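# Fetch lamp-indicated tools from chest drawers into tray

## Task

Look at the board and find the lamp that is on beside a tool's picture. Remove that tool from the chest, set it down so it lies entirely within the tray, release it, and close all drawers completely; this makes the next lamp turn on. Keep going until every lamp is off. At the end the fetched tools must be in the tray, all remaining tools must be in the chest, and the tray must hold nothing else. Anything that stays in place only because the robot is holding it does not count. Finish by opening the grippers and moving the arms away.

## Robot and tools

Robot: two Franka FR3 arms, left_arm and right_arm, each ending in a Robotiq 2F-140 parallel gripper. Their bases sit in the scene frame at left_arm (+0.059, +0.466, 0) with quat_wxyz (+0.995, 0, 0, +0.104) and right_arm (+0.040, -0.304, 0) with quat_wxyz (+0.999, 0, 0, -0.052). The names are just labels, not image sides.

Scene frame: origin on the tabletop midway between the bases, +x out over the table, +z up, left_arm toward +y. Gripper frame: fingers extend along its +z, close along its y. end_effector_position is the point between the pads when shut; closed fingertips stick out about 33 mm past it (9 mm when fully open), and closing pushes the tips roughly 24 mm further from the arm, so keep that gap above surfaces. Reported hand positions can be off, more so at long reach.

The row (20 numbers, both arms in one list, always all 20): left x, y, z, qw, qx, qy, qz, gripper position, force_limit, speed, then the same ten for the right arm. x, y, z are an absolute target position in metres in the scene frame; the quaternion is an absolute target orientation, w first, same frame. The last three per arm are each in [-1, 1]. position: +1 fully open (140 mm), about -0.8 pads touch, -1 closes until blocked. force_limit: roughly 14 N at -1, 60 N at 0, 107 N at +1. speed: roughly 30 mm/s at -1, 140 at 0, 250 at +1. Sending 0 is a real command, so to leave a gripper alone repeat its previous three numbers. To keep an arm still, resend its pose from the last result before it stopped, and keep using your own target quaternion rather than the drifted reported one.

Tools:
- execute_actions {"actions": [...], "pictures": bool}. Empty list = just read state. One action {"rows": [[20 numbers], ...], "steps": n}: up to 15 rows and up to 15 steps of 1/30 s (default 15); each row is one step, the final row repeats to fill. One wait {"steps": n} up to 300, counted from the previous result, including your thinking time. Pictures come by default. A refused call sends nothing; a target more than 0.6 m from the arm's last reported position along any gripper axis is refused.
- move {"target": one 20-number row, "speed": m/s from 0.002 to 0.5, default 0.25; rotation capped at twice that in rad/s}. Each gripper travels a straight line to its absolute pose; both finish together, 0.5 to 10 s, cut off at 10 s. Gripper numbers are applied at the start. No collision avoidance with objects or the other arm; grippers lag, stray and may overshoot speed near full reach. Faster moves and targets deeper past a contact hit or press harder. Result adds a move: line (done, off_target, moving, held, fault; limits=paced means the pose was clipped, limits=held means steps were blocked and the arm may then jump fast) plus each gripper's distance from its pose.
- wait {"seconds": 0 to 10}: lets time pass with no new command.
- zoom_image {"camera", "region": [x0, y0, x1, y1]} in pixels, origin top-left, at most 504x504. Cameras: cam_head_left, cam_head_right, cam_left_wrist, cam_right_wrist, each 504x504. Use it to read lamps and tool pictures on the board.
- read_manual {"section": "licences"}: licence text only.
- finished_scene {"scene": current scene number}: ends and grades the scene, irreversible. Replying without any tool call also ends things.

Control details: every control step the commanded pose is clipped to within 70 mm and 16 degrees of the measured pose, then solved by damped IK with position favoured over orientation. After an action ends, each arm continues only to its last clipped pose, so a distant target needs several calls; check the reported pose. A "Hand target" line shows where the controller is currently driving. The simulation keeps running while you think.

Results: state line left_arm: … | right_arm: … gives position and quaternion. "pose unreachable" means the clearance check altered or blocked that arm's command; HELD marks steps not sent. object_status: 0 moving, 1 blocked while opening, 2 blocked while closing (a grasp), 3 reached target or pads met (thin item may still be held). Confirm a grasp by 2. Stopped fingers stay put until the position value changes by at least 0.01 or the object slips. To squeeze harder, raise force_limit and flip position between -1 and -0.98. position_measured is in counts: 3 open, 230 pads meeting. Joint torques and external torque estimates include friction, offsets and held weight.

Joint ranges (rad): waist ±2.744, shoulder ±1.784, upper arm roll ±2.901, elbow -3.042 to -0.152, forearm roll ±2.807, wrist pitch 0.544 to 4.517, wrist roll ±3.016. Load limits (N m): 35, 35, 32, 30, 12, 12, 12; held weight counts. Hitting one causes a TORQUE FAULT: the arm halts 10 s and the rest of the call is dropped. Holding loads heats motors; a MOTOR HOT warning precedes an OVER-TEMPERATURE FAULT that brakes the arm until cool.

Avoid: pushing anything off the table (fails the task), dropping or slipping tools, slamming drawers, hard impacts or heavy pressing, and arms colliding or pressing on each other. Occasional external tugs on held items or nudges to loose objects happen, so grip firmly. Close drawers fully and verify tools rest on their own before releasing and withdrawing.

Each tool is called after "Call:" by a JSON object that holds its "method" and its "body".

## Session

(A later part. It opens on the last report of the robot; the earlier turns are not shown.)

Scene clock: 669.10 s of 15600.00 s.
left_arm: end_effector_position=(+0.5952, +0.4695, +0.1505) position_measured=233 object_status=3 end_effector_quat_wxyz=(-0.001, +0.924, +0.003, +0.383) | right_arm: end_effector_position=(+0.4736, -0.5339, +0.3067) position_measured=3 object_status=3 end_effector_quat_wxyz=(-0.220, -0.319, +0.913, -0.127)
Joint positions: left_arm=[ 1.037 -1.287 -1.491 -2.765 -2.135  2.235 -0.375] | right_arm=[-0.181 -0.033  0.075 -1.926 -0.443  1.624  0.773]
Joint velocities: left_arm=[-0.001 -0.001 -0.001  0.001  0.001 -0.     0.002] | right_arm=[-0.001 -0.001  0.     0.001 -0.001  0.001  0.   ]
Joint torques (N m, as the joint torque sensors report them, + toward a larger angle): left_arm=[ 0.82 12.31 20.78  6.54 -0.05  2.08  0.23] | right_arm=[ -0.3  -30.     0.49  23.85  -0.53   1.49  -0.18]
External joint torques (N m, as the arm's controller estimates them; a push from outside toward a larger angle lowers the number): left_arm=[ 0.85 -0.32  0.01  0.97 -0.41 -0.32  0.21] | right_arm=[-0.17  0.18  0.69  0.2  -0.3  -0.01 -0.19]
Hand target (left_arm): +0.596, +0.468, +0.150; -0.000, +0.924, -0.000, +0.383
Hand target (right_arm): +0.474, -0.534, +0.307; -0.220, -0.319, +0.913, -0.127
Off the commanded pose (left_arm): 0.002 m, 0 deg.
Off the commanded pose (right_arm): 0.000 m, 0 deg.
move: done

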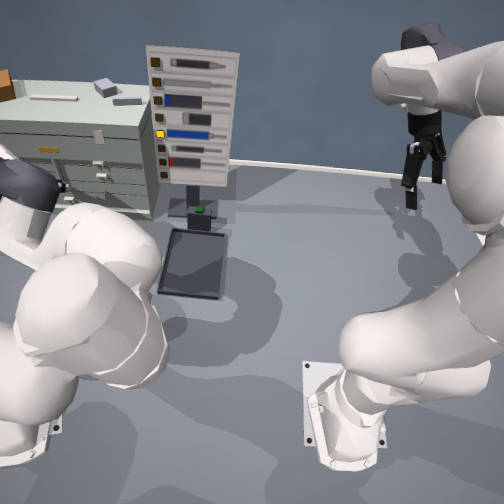

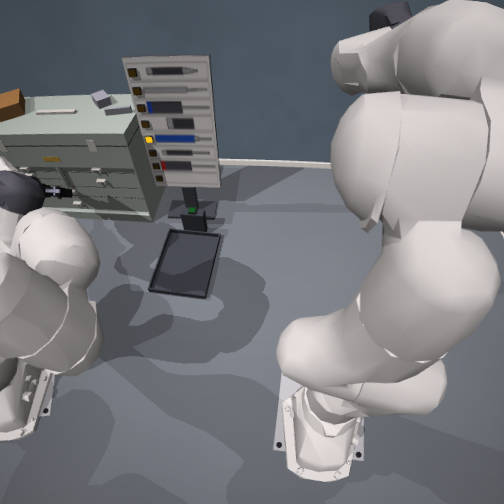

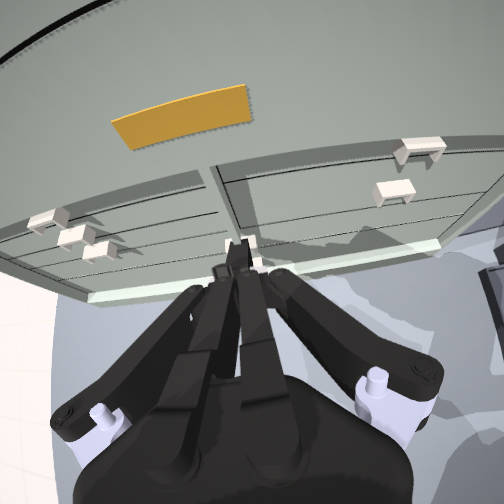

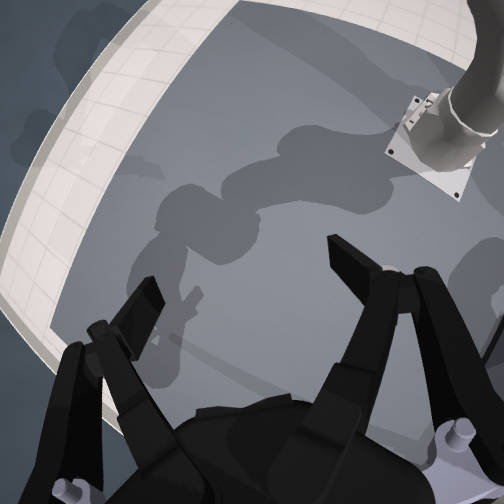

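Call:
{"method": "move", "body": {"target": [0.596,0.467,0.150,0,0.924,0,0.383,-0.2,0,0,0.4736,-0.5339,0.3067,-0.220,-0.319,0.913,-0.127,1,0,0], "speed": 0.02}}

Call:
{"method": "move", "body": {"target": [0.603,0.467,0.134,0,0.924,0,0.383,-0.2,0,0,0.4736,-0.5339,0.3067,-0.220,-0.319,0.913,-0.127,1,0,0], "speed": 0.02}}

Call:
{"method": "zoom_image", "body": {"camera": "cam_left_wrist", "region": [160, 170, 330, 300]}}

Scene clock: 678.47 s of 15600.00 s.
left_arm: end_effector_position=(+0.5954, +0.4701, +0.1508) position_measured=154 object_status=3 end_effector_quat_wxyz=(-0.002, +0.924, +0.003, +0.383) | right_arm: end_effector_position=(+0.4736, -0.5339, +0.3067) position_measured=3 object_status=3 end_effector_quat_wxyz=(-0.220, -0.319, +0.913, -0.127)
Joint positions: left_arm=[ 1.037 -1.287 -1.491 -2.765 -2.135  2.238 -0.374] | right_arm=[-0.181 -0.033  0.075 -1.926 -0.443  1.624  0.773]
Joint velocities: left_arm=[ 0.     0.     0.     0.001 -0.001  0.    -0.   ] | right_arm=[-0.     0.    -0.     0.001  0.001 -0.001  0.   ]
Joint torques (N m, as the joint torque sensors report them, + toward a larger angle): left_arm=[-0.68 13.61 20.7   6.61  0.09  2.22  0.13] | right_arm=[ -0.08 -29.54   1.03  23.6   -0.5    1.45  -0.06]
External joint torques (N m, as the arm's controller estimates them; a push from outside toward a larger angle lowers the number): left_arm=[-0.66  0.98 -0.09  1.1  -0.28 -0.19  0.11] | right_arm=[-0.06  0.84  1.12 -0.15 -0.26 -0.06 -0.07]
Hand target (left_arm): +0.596, +0.467, +0.150; -0.000, +0.924, +0.000, +0.383
Hand target (right_arm): +0.474, -0.534, +0.307; -0.220, -0.319, +0.913, -0.127
Off the commanded pose (left_arm): 0.003 m, 0 deg.
Off the commanded pose (right_arm): 0.000 m, 0 deg.
After step 90, 5.67 s passed at rest.
move: done

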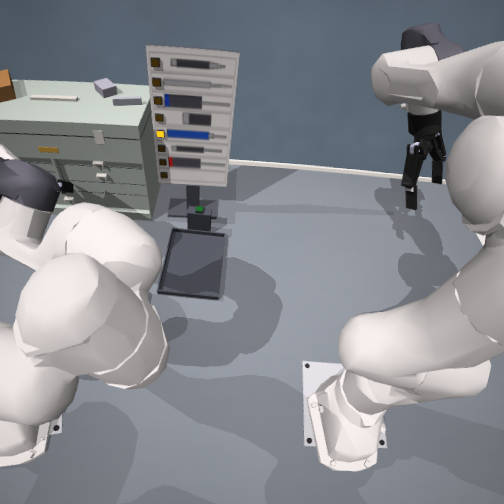

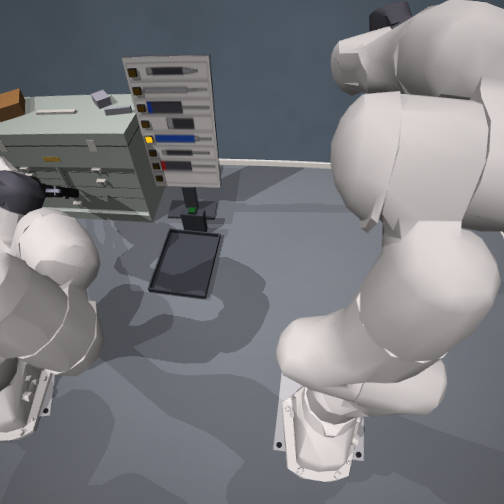

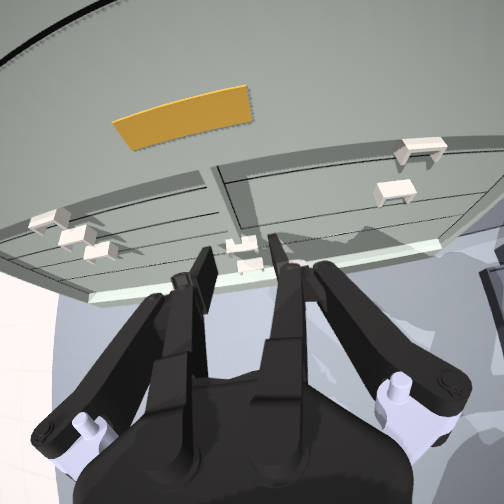

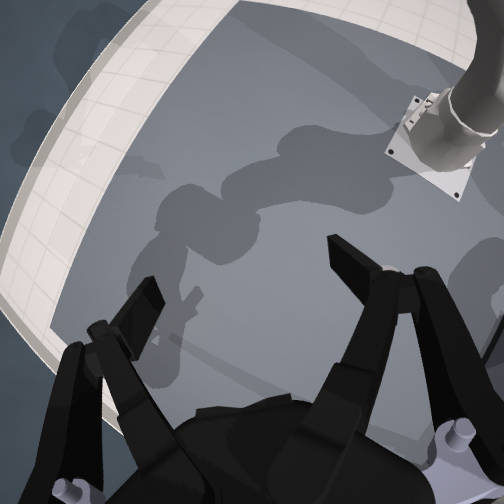

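Scene clock: 679.63 s of 15600.00 s.
left_arm: end_effector_position=(+0.6020, +0.4680, +0.1360) position_measured=154 object_status=3 end_effector_quat_wxyz=(-0.000, +0.924, +0.003, +0.383) | right_arm: end_effector_position=(+0.4736, -0.5339, +0.3067) position_measured=3 object_status=3 end_effector_quat_wxyz=(-0.220, -0.319, +0.913, -0.127)
Joint positions: left_arm=[ 1.069 -1.294 -1.545 -2.743 -2.191  2.238 -0.359] | right_arm=[-0.181 -0.033  0.075 -1.926 -0.443  1.624  0.773]
Joint velocities: left_arm=[ 0.    -0.    -0.002 -0.001 -0.008 -0.001  0.014] | right_arm=[-0.    -0.     0.    -0.    -0.     0.001  0.001]
Joint torques (N m, as the joint torque sensors report them, + toward a larger angle): left_arm=[ 3.1  12.4  19.07  6.87 -0.34  2.12  0.14] | right_arm=[  0.03 -29.75   1.02  23.84  -0.5    1.51  -0.12]
External joint torques (N m, as the arm's controller estimates them; a push from outside toward a larger angle lowers the number): left_arm=[ 3.11 -0.94 -2.3   2.39 -0.7  -0.26  0.12] | right_arm=[-0.02  0.46  1.04  0.22 -0.28  0.02 -0.13]
Hand target (left_arm): +0.603, +0.467, +0.135; -0.001, +0.924, -0.000, +0.383
Hand target (right_arm): +0.474, -0.534, +0.307; -0.220, -0.319, +0.913, -0.127
Off the commanded pose (left_arm): 0.002 m, 0 deg.
Off the commanded pose (right_arm): 0.000 m, 0 deg.
move: done

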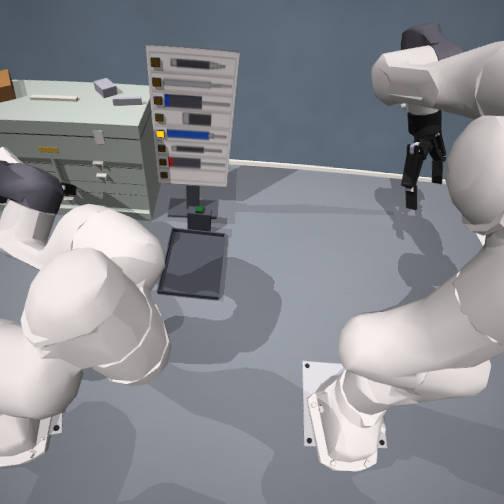

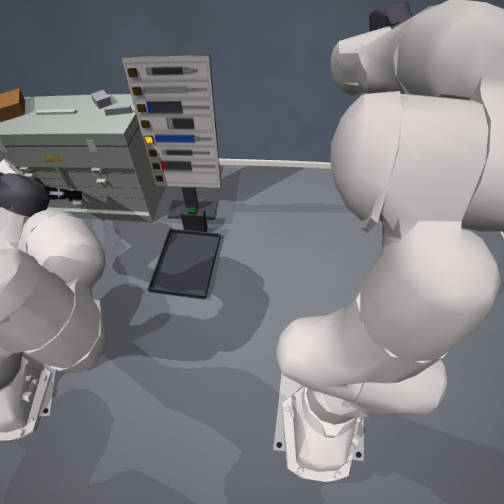

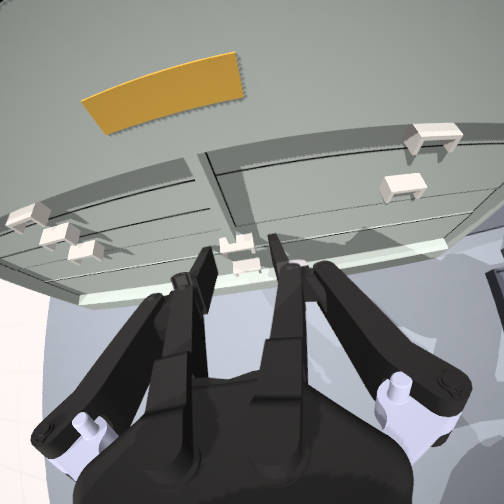

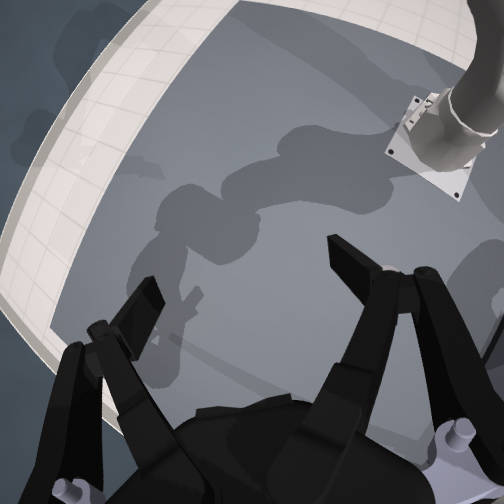

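Region (160, 170, 330, 300) of cam_left_wrist's 504x504 image, scaled by 2.965, with more detail than that image has; it fills the top 385 rows of this view, and the rest is white.

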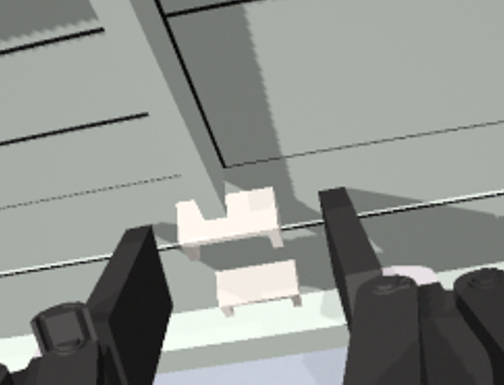

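Call:
{"method": "move", "body": {"target": [0.599,0.470,0.136,0,0.924,0,0.383,-0.2,0,0,0.4736,-0.5339,0.3067,-0.220,-0.319,0.913,-0.127,1,0,0], "speed": 0.02}}

Call:
{"method": "move", "body": {"target": [0.599,0.470,0.136,0,0.924,0,0.383,-1,0,-0.5,0.4736,-0.5339,0.3067,-0.220,-0.319,0.913,-0.127,1,0,0], "speed": 0.02}}

Scene clock: 688.87 s of 15600.00 s.
left_arm: end_effector_position=(+0.5997, +0.4707, +0.1360) position_measured=154 object_status=3 end_effector_quat_wxyz=(-0.000, +0.924, +0.003, +0.383) | right_arm: end_effector_position=(+0.4736, -0.5339, +0.3067) position_measured=3 object_status=3 end_effector_quat_wxyz=(-0.220, -0.319, +0.913, -0.127)
Joint positions: left_arm=[ 1.068 -1.294 -1.541 -2.751 -2.192  2.232 -0.353] | right_arm=[-0.181 -0.033  0.075 -1.926 -0.443  1.624  0.773]
Joint velocities: left_arm=[ 0.001  0.002  0.     0.001 -0.    -0.003  0.003] | right_arm=[-0.001 -0.001 -0.     0.001 -0.    -0.    -0.   ]
Joint torques (N m, as the joint torque sensors report them, + toward a larger angle): left_arm=[-1.01 13.5  23.17  2.86  0.67  1.89  0.21] | right_arm=[ -0.17 -29.8    1.02  23.83  -0.51   1.47  -0.12]
External joint torques (N m, as the arm's controller estimates them; a push from outside toward a larger angle lowers the number): left_arm=[-1.02  0.27  1.94 -1.69  0.33 -0.48  0.19] | right_arm=[-0.16  0.44  1.1   0.17 -0.28 -0.02 -0.12]
Hand target (left_arm): +0.599, +0.470, +0.136; +0.000, +0.924, +0.000, +0.383
Hand target (right_arm): +0.474, -0.534, +0.307; -0.220, -0.319, +0.913, -0.127
Off the commanded pose (left_arm): 0.001 m, 0 deg.
Off the commanded pose (right_arm): 0.000 m, 0 deg.
After step 90, 5.53 s passed at rest.
move: done

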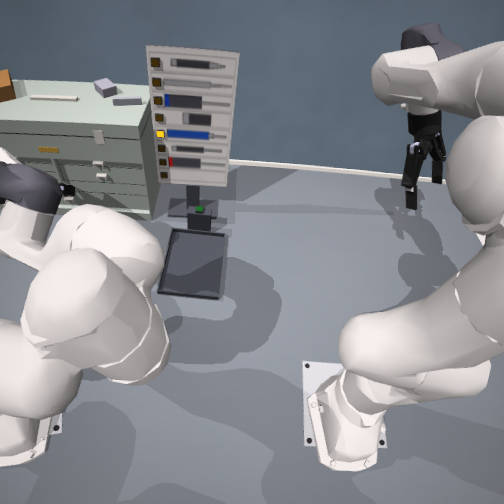

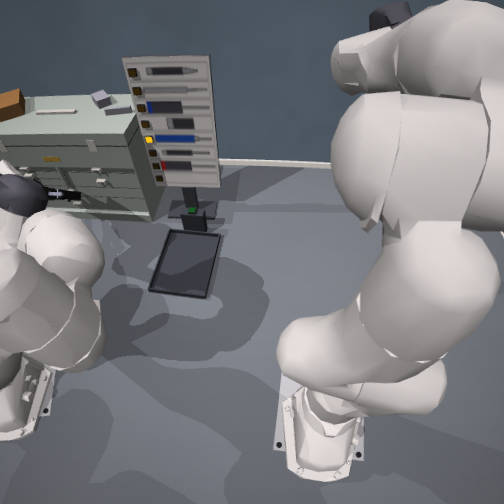

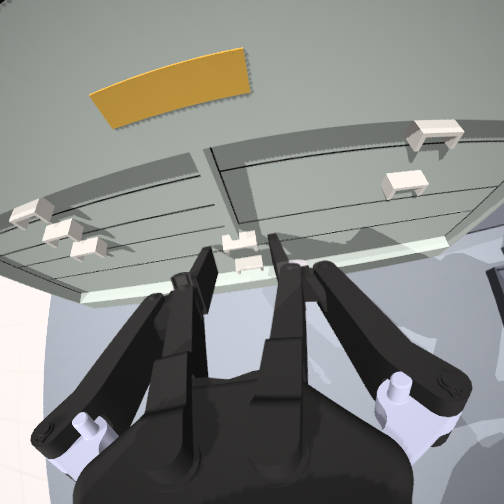

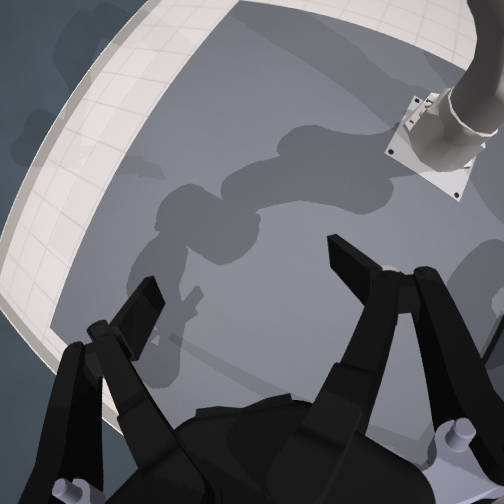

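Scene clock: 689.57 s of 15600.00 s.
left_arm: end_effector_position=(+0.5997, +0.4698, +0.1361) position_measured=193 object_status=2 end_effector_quat_wxyz=(+0.001, +0.924, +0.002, +0.383) | right_arm: end_effector_position=(+0.4736, -0.5339, +0.3067) position_measured=3 object_status=3 end_effector_quat_wxyz=(-0.220, -0.319, +0.913, -0.127)
Joint positions: left_arm=[ 1.067 -1.294 -1.541 -2.752 -2.192  2.23  -0.353] | right_arm=[-0.181 -0.033  0.075 -1.926 -0.443  1.624  0.773]
Joint velocities: left_arm=[-0.    -0.     0.    -0.     0.001  0.    -0.002] | right_arm=[ 0.     0.    -0.001  0.001  0.    -0.001  0.   ]
Joint torques (N m, as the joint torque sensors report them, + toward a larger angle): left_arm=[-0.81 13.   22.36  3.03  0.75  2.13  0.26] | right_arm=[ -0.14 -29.43   0.75  23.47  -0.56   1.51  -0.08]
External joint torques (N m, as the arm's controller estimates them; a push from outside toward a larger angle lowers the number): left_arm=[-0.79 -0.17  1.14 -1.5   0.42 -0.24  0.24] | right_arm=[-0.08  0.79  0.89 -0.17 -0.33  0.02 -0.09]
Hand target (left_arm): +0.599, +0.470, +0.136; +0.000, +0.924, +0.000, +0.383
Hand target (right_arm): +0.474, -0.534, +0.307; -0.220, -0.319, +0.913, -0.127
Off the commanded pose (left_arm): 0.001 m, 0 deg.
Off the commanded pose (right_arm): 0.000 m, 0 deg.
move: done

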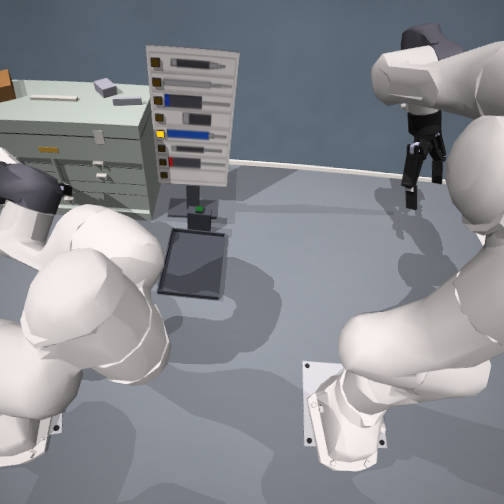

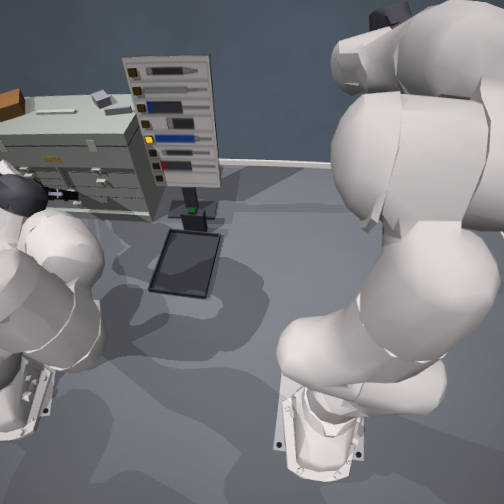

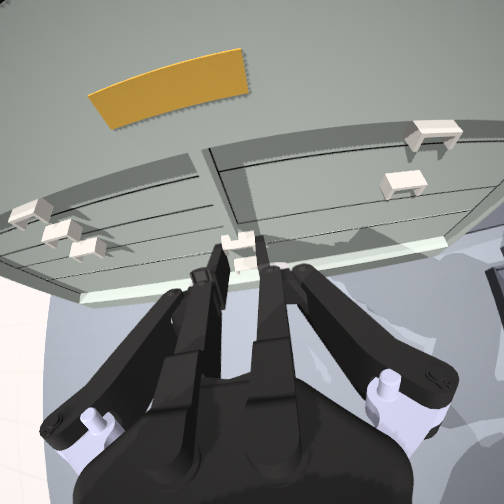

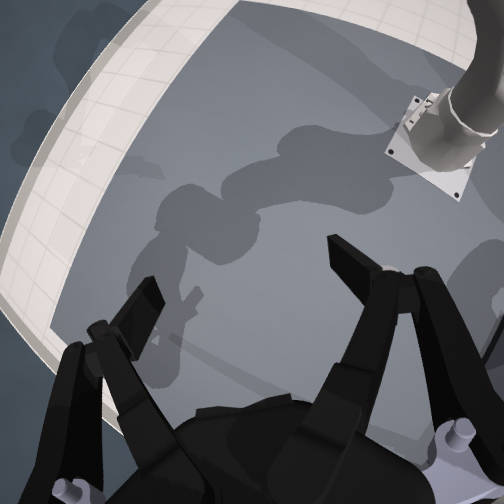

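Call:
{"method": "move", "body": {"target": [0.535,0.473,0.136,0,0.940,0,0.342,-1,0,-0.5,0.4736,-0.5339,0.3067,-0.220,-0.319,0.913,-0.127,1,0,0], "speed": 0.04}}

Scene clock: 696.20 s of 15600.00 s.
left_arm: end_effector_position=(+0.5373, +0.4723, +0.1362) position_measured=193 object_status=2 end_effector_quat_wxyz=(+0.001, +0.939, +0.001, +0.345) | right_arm: end_effector_position=(+0.4736, -0.5339, +0.3067) position_measured=3 object_status=3 end_effector_quat_wxyz=(-0.220, -0.319, +0.913, -0.127)
Joint positions: left_arm=[ 0.89  -1.264 -1.429 -2.899 -2.02   2.227 -0.415] | right_arm=[-0.181 -0.033  0.075 -1.926 -0.443  1.624  0.773]
Joint velocities: left_arm=[-0.004 -0.001  0.007 -0.001  0.012 -0.001 -0.017] | right_arm=[-0.001  0.002  0.001 -0.    -0.    -0.    -0.003]
Joint torques (N m, as the joint torque sensors report them, + toward a larger angle): left_arm=[-1.35 11.55 18.24  3.81  2.05  2.49  0.06] | right_arm=[ -0.57 -29.7    0.87  23.8   -0.48   1.42  -0.1 ]
External joint torques (N m, as the arm's controller estimates them; a push from outside toward a larger angle lowers the number): left_arm=[-1.34  0.94  0.48 -2.63  1.66 -0.05  0.05] | right_arm=[-0.6   0.41  0.91  0.21 -0.25 -0.07 -0.11]
Hand target (left_arm): +0.535, +0.473, +0.134; +0.001, +0.940, +0.002, +0.341
Hand target (right_arm): +0.474, -0.534, +0.307; -0.220, -0.319, +0.913, -0.127
Off the commanded pose (left_arm): 0.002 m, 0 deg.
Off the commanded pose (right_arm): 0.000 m, 0 deg.
After step 90, 1.70 s passed at rest.
move: done

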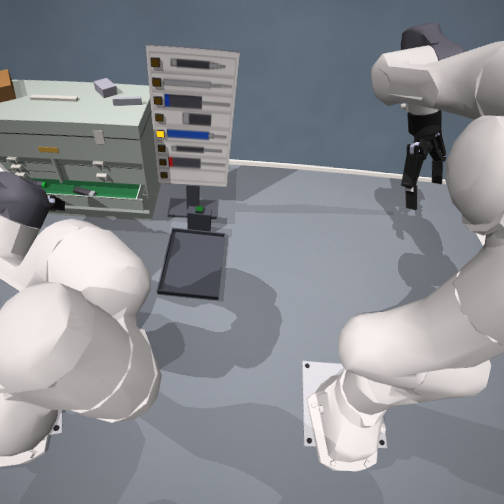

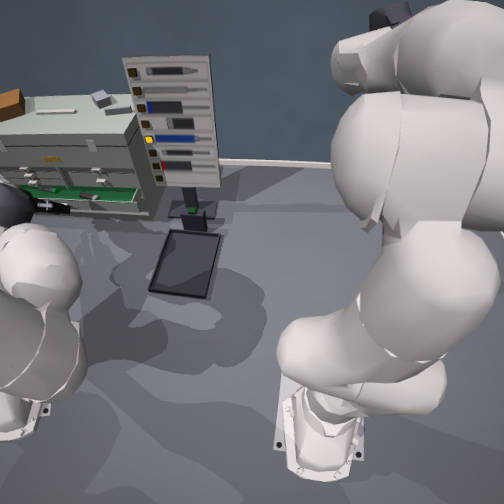

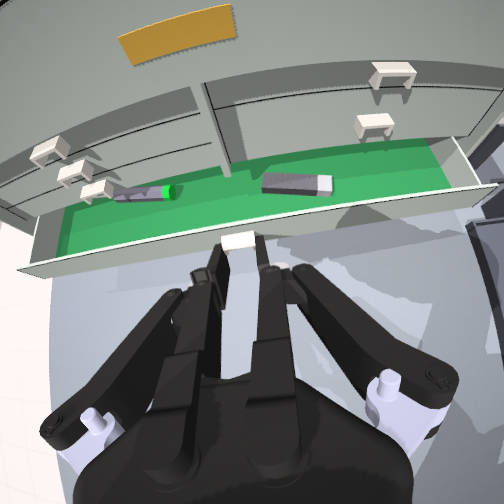

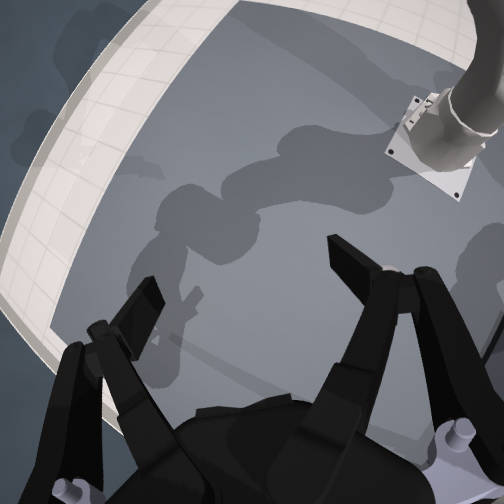

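Call:
{"method": "move", "body": {"target": [0.48,0.476,0.138,0,0.970,0,0.242,-1,0,-0.5,0.4736,-0.5339,0.3067,-0.220,-0.319,0.913,-0.127,1,0,0], "speed": 0.04}}

Scene clock: 705.87 s of 15600.00 s.
left_arm: end_effector_position=(+0.5331, +0.4725, +0.1364) position_measured=193 object_status=2 end_effector_quat_wxyz=(+0.001, +0.942, +0.000, +0.337) | right_arm: end_effector_position=(+0.4736, -0.5339, +0.3067) position_measured=3 object_status=3 end_effector_quat_wxyz=(-0.220, -0.319, +0.913, -0.127)
Joint positions: left_arm=[ 0.883 -1.261 -1.412 -2.903 -1.985  2.222 -0.428] | right_arm=[-0.181 -0.033  0.075 -1.926 -0.443  1.624  0.773]
Joint velocities: left_arm=[ 0.001 -0.     0.001 -0.    -0.001  0.    -0.001] | right_arm=[-0.    -0.    -0.    -0.     0.001  0.001  0.   ]
Joint torques (N m, as the joint torque sensors report them, + toward a larger angle): left_arm=[-0.23 10.41 18.29  6.86  0.31  2.66  0.05] | right_arm=[ -0.13 -29.19   1.27  23.4   -0.44   1.49  -0.14]
External joint torques (N m, as the arm's controller estimates them; a push from outside toward a larger angle lowers the number): left_arm=[-0.25 -0.07  0.69  0.17 -0.09  0.07  0.03] | right_arm=[-0.17  0.98  1.3  -0.2  -0.22 -0.01 -0.15]
Hand target (left_arm): +0.533, +0.472, +0.136; +0.001, +0.941, -0.000, +0.337
Hand target (right_arm): +0.474, -0.534, +0.307; -0.220, -0.319, +0.913, -0.127
Off the commanded pose (left_arm): 0.053 m, 11 deg.
Off the commanded pose (right_arm): 0.000 m, 0 deg.
After step 90, 3.77 s passed at rest.
move: held (left_arm); limits=held; held on 77 of 87 steps (left_arm), including the last (left_arm)
pose unreachable (left arm): on one or more control steps of this call this arm could not follow its commanded pose, so it was not sent that pose on those steps. On the call's last step it was still not sent that pose. It may still have moved: this result reports where it is.
cause: the commanded pose would bring two parts of the arm too close to each other (joints 2 (shoulder) to 5 (forearm roll) lie between them).

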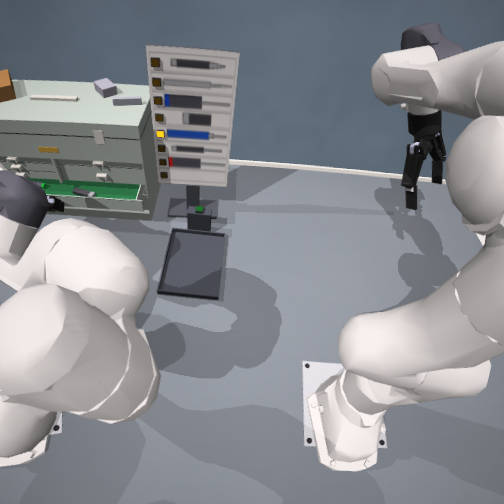

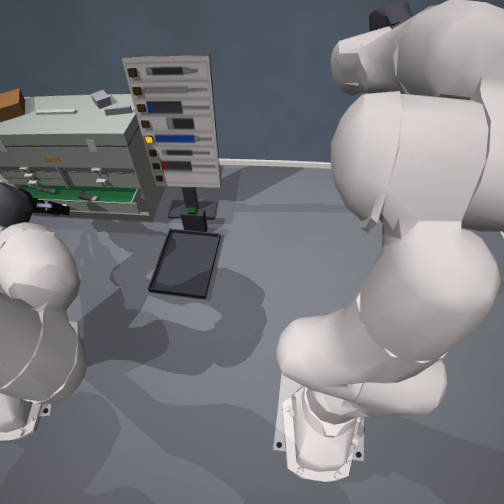

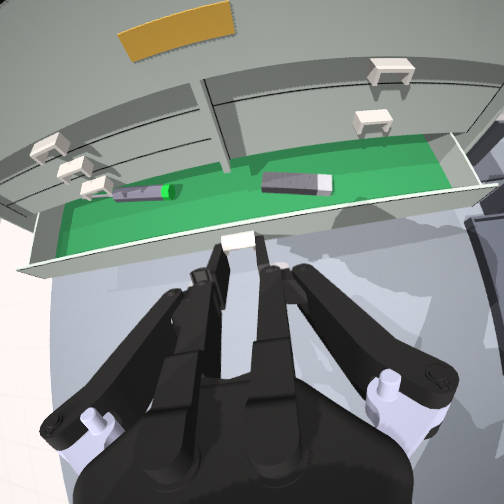

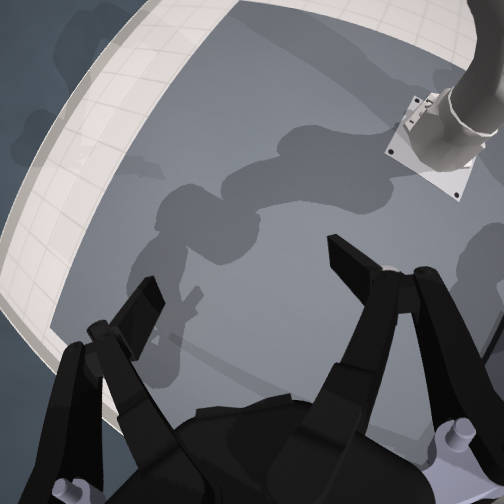

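Call:
{"method": "move", "body": {"target": [0.533,0.472,0.137,0,0.942,0,0.337,-0.2,0,0,0.4736,-0.5339,0.3067,-0.220,-0.319,0.913,-0.127,1,0,0], "speed": 0.04}}

Call:
{"method": "move", "body": {"target": [0.545,0.472,0.143,0,0.996,0,0.087,-0.2,0,0,0.4736,-0.5339,0.3067,-0.220,-0.319,0.913,-0.127,1,0,0], "speed": 0.12}}

Scene clock: 718.10 s of 15600.00 s.
left_arm: end_effector_position=(+0.5330, +0.4720, +0.1363) position_measured=154 object_status=3 end_effector_quat_wxyz=(+0.001, +0.942, -0.001, +0.337) | right_arm: end_effector_position=(+0.4736, -0.5339, +0.3067) position_measured=3 object_status=3 end_effector_quat_wxyz=(-0.220, -0.319, +0.913, -0.127)
Joint positions: left_arm=[ 0.881 -1.262 -1.413 -2.903 -1.984  2.222 -0.429] | right_arm=[-0.181 -0.033  0.075 -1.926 -0.443  1.624  0.773]
Joint velocities: left_arm=[ 0.    -0.001  0.001 -0.     0.     0.     0.001] | right_arm=[-0.001  0.     0.    -0.     0.001 -0.001 -0.001]
Joint torques (N m, as the joint torque sensors report them, + toward a larger angle): left_arm=[-2.02  9.53 18.84  6.16  1.02  3.01 -0.08] | right_arm=[ -0.43 -29.55   0.8   23.53  -0.5    1.47  -0.12]
External joint torques (N m, as the arm's controller estimates them; a push from outside toward a larger angle lowers the number): left_arm=[-2.02 -0.96  1.22 -0.57  0.62  0.42 -0.09] | right_arm=[-0.32  0.7   0.98 -0.14 -0.26 -0.02 -0.13]
Hand target (left_arm): +0.533, +0.472, +0.137; +0.000, +0.942, +0.000, +0.337
Hand target (right_arm): +0.474, -0.534, +0.307; -0.220, -0.319, +0.913, -0.127
Off the commanded pose (left_arm): 0.001 m, 0 deg.
Off the commanded pose (right_arm): 0.000 m, 0 deg.
After step 90, 8.53 s passed at rest.
move: done

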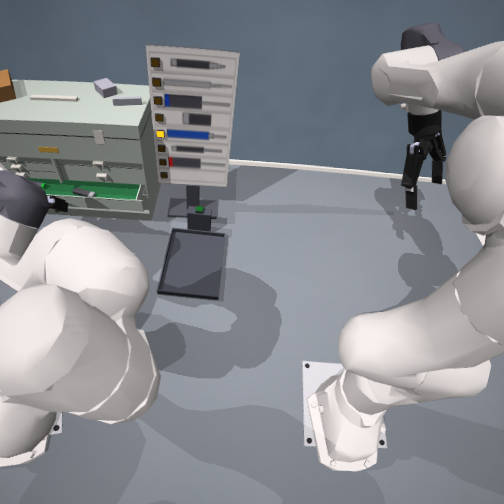

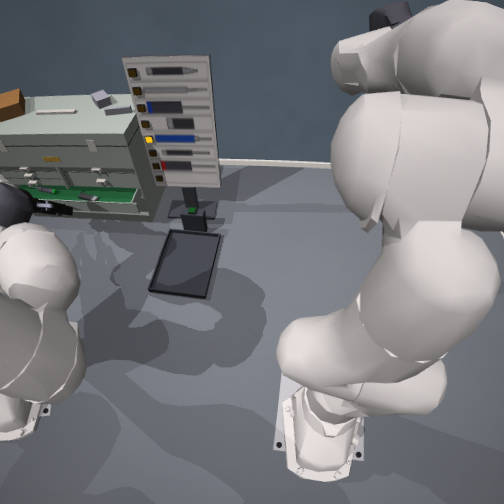

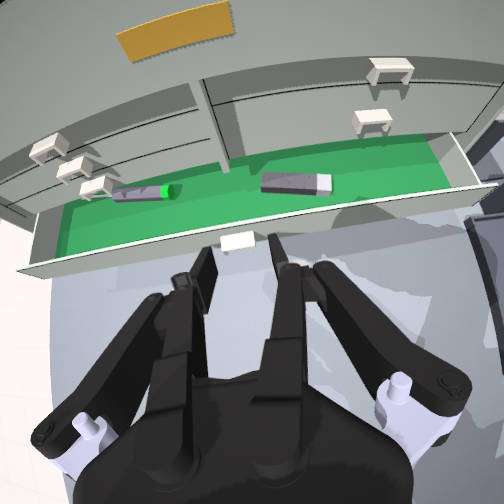

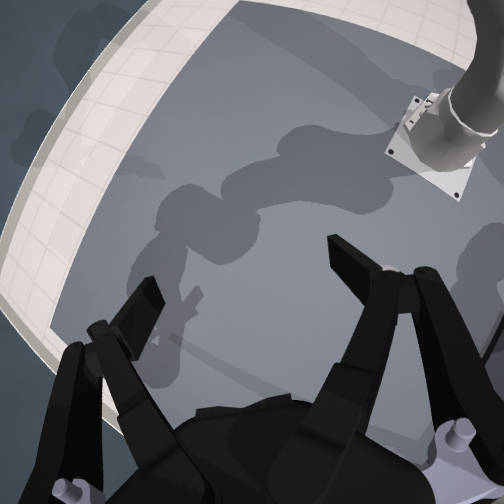

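Scene clock: 720.77 s of 15600.00 s.
left_arm: end_effector_position=(+0.5432, +0.4723, +0.1420) position_measured=154 object_status=3 end_effector_quat_wxyz=(-0.006, +0.996, -0.000, +0.086) | right_arm: end_effector_position=(+0.4736, -0.5339, +0.3067) position_measured=3 object_status=3 end_effector_quat_wxyz=(-0.220, -0.319, +0.913, -0.127)
Joint positions: left_arm=[ 1.252 -1.114 -1.332 -2.467 -1.223  1.912 -0.748] | right_arm=[-0.181 -0.033  0.075 -1.926 -0.443  1.624  0.773]
Joint velocities: left_arm=[ 0.002 -0.001  0.    -0.     0.    -0.013 -0.028] | right_arm=[-0.001  0.001  0.001  0.     0.     0.001 -0.001]
Joint torques (N m, as the joint torque sensors report them, + toward a larger angle): left_arm=[ 0.77 14.43 23.12 12.47  1.31  2.49 -0.35] | right_arm=[ -0.5  -29.43   0.74  23.86  -0.54   1.46  -0.1 ]
External joint torques (N m, as the arm's controller estimates them; a push from outside toward a larger angle lowers the number): left_arm=[ 0.78  0.36 -0.2   0.73  0.68 -0.31 -0.36] | right_arm=[-0.46  0.65  0.85  0.29 -0.32 -0.03 -0.11]
Hand target (left_arm): +0.542, +0.472, +0.141; -0.005, +0.997, +0.005, +0.083
Hand target (right_arm): +0.474, -0.534, +0.307; -0.220, -0.319, +0.913, -0.127
Off the commanded pose (left_arm): 0.002 m, 1 deg.
Off the commanded pose (right_arm): 0.000 m, 0 deg.
move: done

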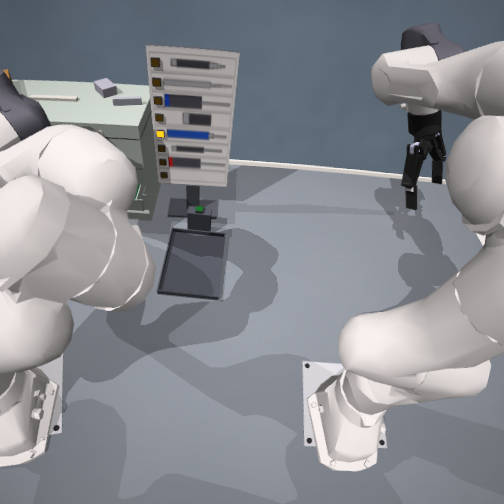

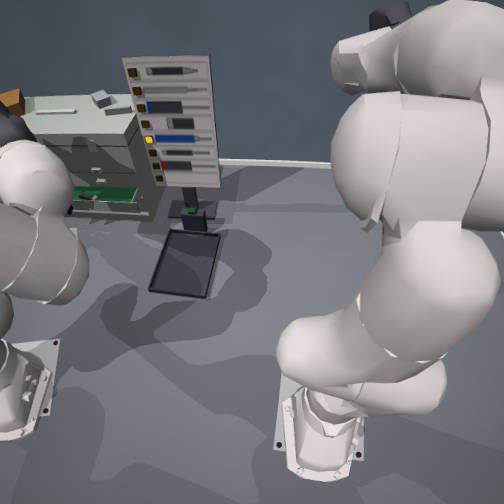

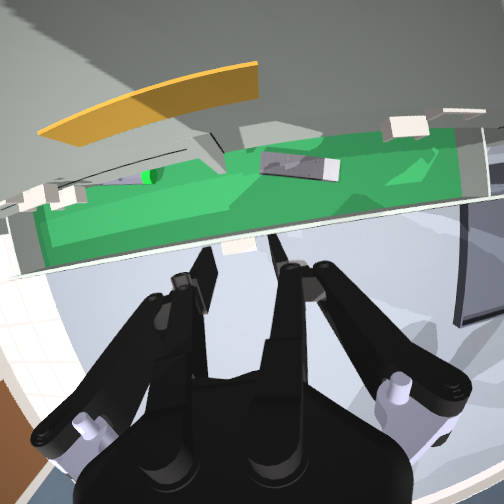

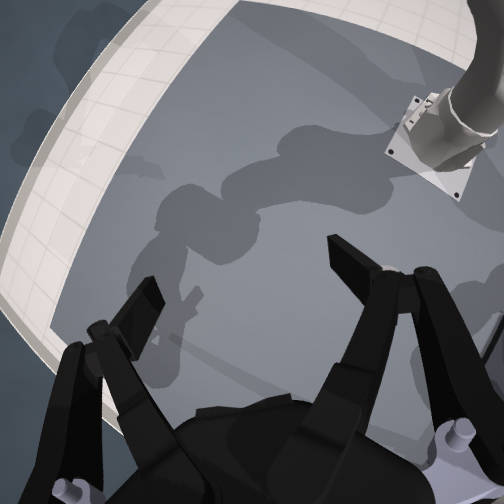

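Call:
{"method": "move", "body": {"target": [0.544,0.473,0.142,0,0.996,0,0.087,-1,0,-0.5,0.4736,-0.5339,0.3067,-0.220,-0.319,0.913,-0.127,1,0,0], "speed": 0.04}}

Call:
{"method": "move", "body": {"target": [0.46,0.477,0.142,0,0.996,0,0.087,-1,0,-0.5,0.4736,-0.5339,0.3067,-0.220,-0.319,0.913,-0.127,1,0,0], "speed": 0.04}}

Scene clock: 728.53 s of 15600.00 s.
left_arm: end_effector_position=(+0.5430, +0.4724, +0.1418) position_measured=193 object_status=2 end_effector_quat_wxyz=(-0.001, +0.996, +0.002, +0.085) | right_arm: end_effector_position=(+0.4736, -0.5339, +0.3067) position_measured=3 object_status=3 end_effector_quat_wxyz=(-0.220, -0.319, +0.913, -0.127)
Joint positions: left_arm=[ 1.256 -1.104 -1.331 -2.467 -1.222  1.911 -0.747] | right_arm=[-0.181 -0.033  0.075 -1.926 -0.443  1.624  0.773]
Joint velocities: left_arm=[ 0.001  0.002 -0.    -0.001  0.001  0.003  0.007] | right_arm=[ 0.001 -0.001  0.001  0.001  0.     0.    -0.001]
Joint torques (N m, as the joint torque sensors report them, + toward a larger angle): left_arm=[ 1.6  14.93 23.75 12.07  0.    3.09  0.23] | right_arm=[ -0.19 -29.79   0.86  23.62  -0.56   1.46  -0.11]
External joint torques (N m, as the arm's controller estimates them; a push from outside toward a larger angle lowers the number): left_arm=[ 1.65  1.11  0.64  0.21 -0.62  0.31  0.23] | right_arm=[-0.27  0.5   0.85 -0.05 -0.34 -0.04 -0.12]
Hand target (left_arm): +0.544, +0.473, +0.142; -0.000, +0.996, +0.000, +0.087
Hand target (right_arm): +0.474, -0.534, +0.307; -0.220, -0.319, +0.913, -0.127
Off the commanded pose (left_arm): 0.001 m, 0 deg.
Off the commanded pose (right_arm): 0.000 m, 0 deg.
After step 90, 4.07 s passed at rest.
move: done

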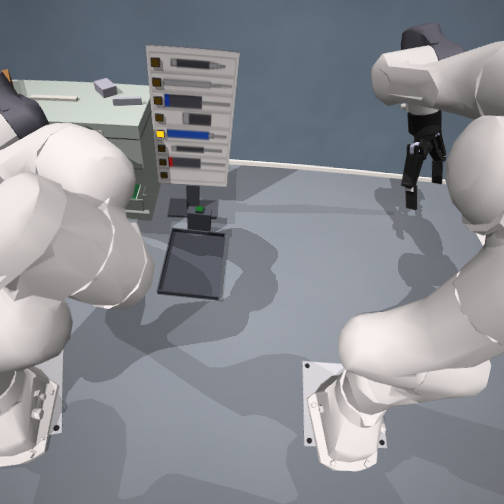

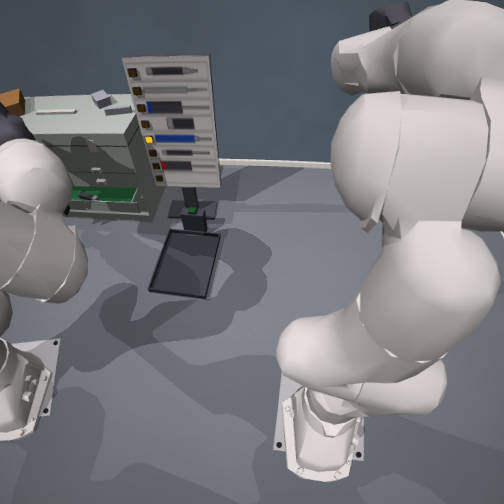

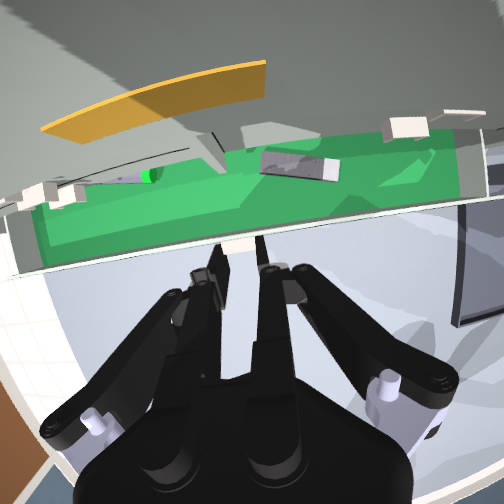

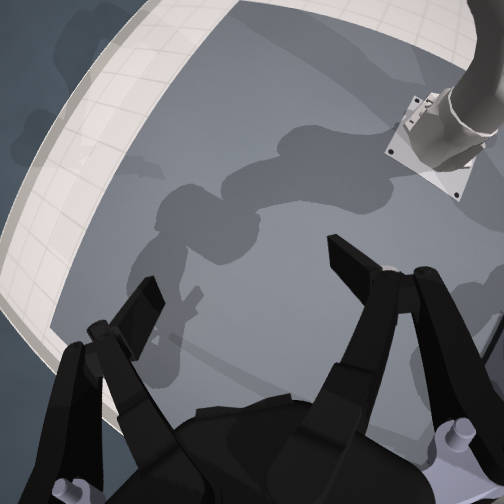

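Scene clock: 730.90 s of 15600.00 s.
left_arm: end_effector_position=(+0.4625, +0.4748, +0.1410) position_measured=193 object_status=2 end_effector_quat_wxyz=(+0.003, +0.996, +0.002, +0.089) | right_arm: end_effector_position=(+0.4736, -0.5339, +0.3067) position_measured=3 object_status=3 end_effector_quat_wxyz=(-0.220, -0.319, +0.913, -0.127)
Joint positions: left_arm=[ 1.013 -1.169 -1.178 -2.716 -1.197  1.899 -0.716] | right_arm=[-0.181 -0.033  0.075 -1.926 -0.443  1.624  0.773]
Joint velocities: left_arm=[-0.007 -0.001  0.004 -0.004  0.004 -0.    -0.   ] | right_arm=[ 0.    -0.001  0.001  0.001  0.001  0.     0.   ]
Joint torques (N m, as the joint torque sensors report them, + toward a larger angle): left_arm=[-0.22  9.31 21.26 10.94  1.67  2.49  0.27] | right_arm=[ -0.3  -29.55   0.57  23.45  -0.54   1.47  -0.09]
External joint torques (N m, as the arm's controller estimates them; a push from outside toward a larger angle lowers the number): left_arm=[-0.24 -0.79  2.34 -1.77  1.07 -0.28  0.27] | right_arm=[-0.41  0.71  0.53 -0.22 -0.32 -0.03 -0.1 ]
Hand target (left_arm): +0.461, +0.476, +0.141; +0.002, +0.996, -0.001, +0.088
Hand target (right_arm): +0.474, -0.534, +0.307; -0.220, -0.319, +0.913, -0.127
Off the commanded pose (left_arm): 0.004 m, 0 deg.
Off the commanded pose (right_arm): 0.000 m, 0 deg.
move: off_target (left_arm)

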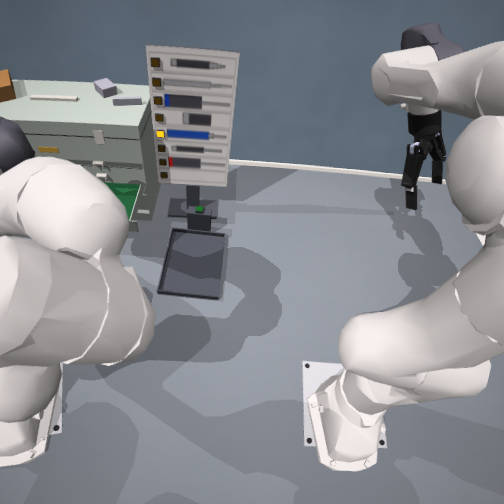

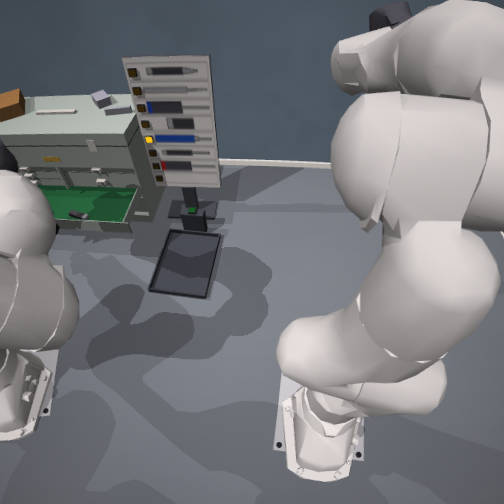

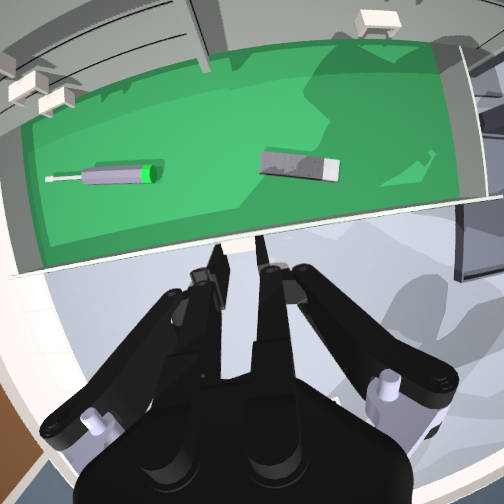

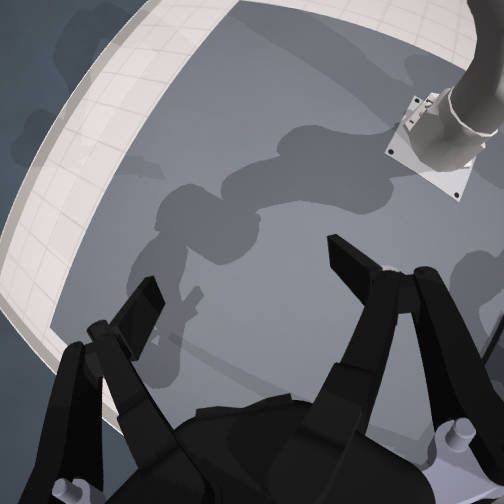

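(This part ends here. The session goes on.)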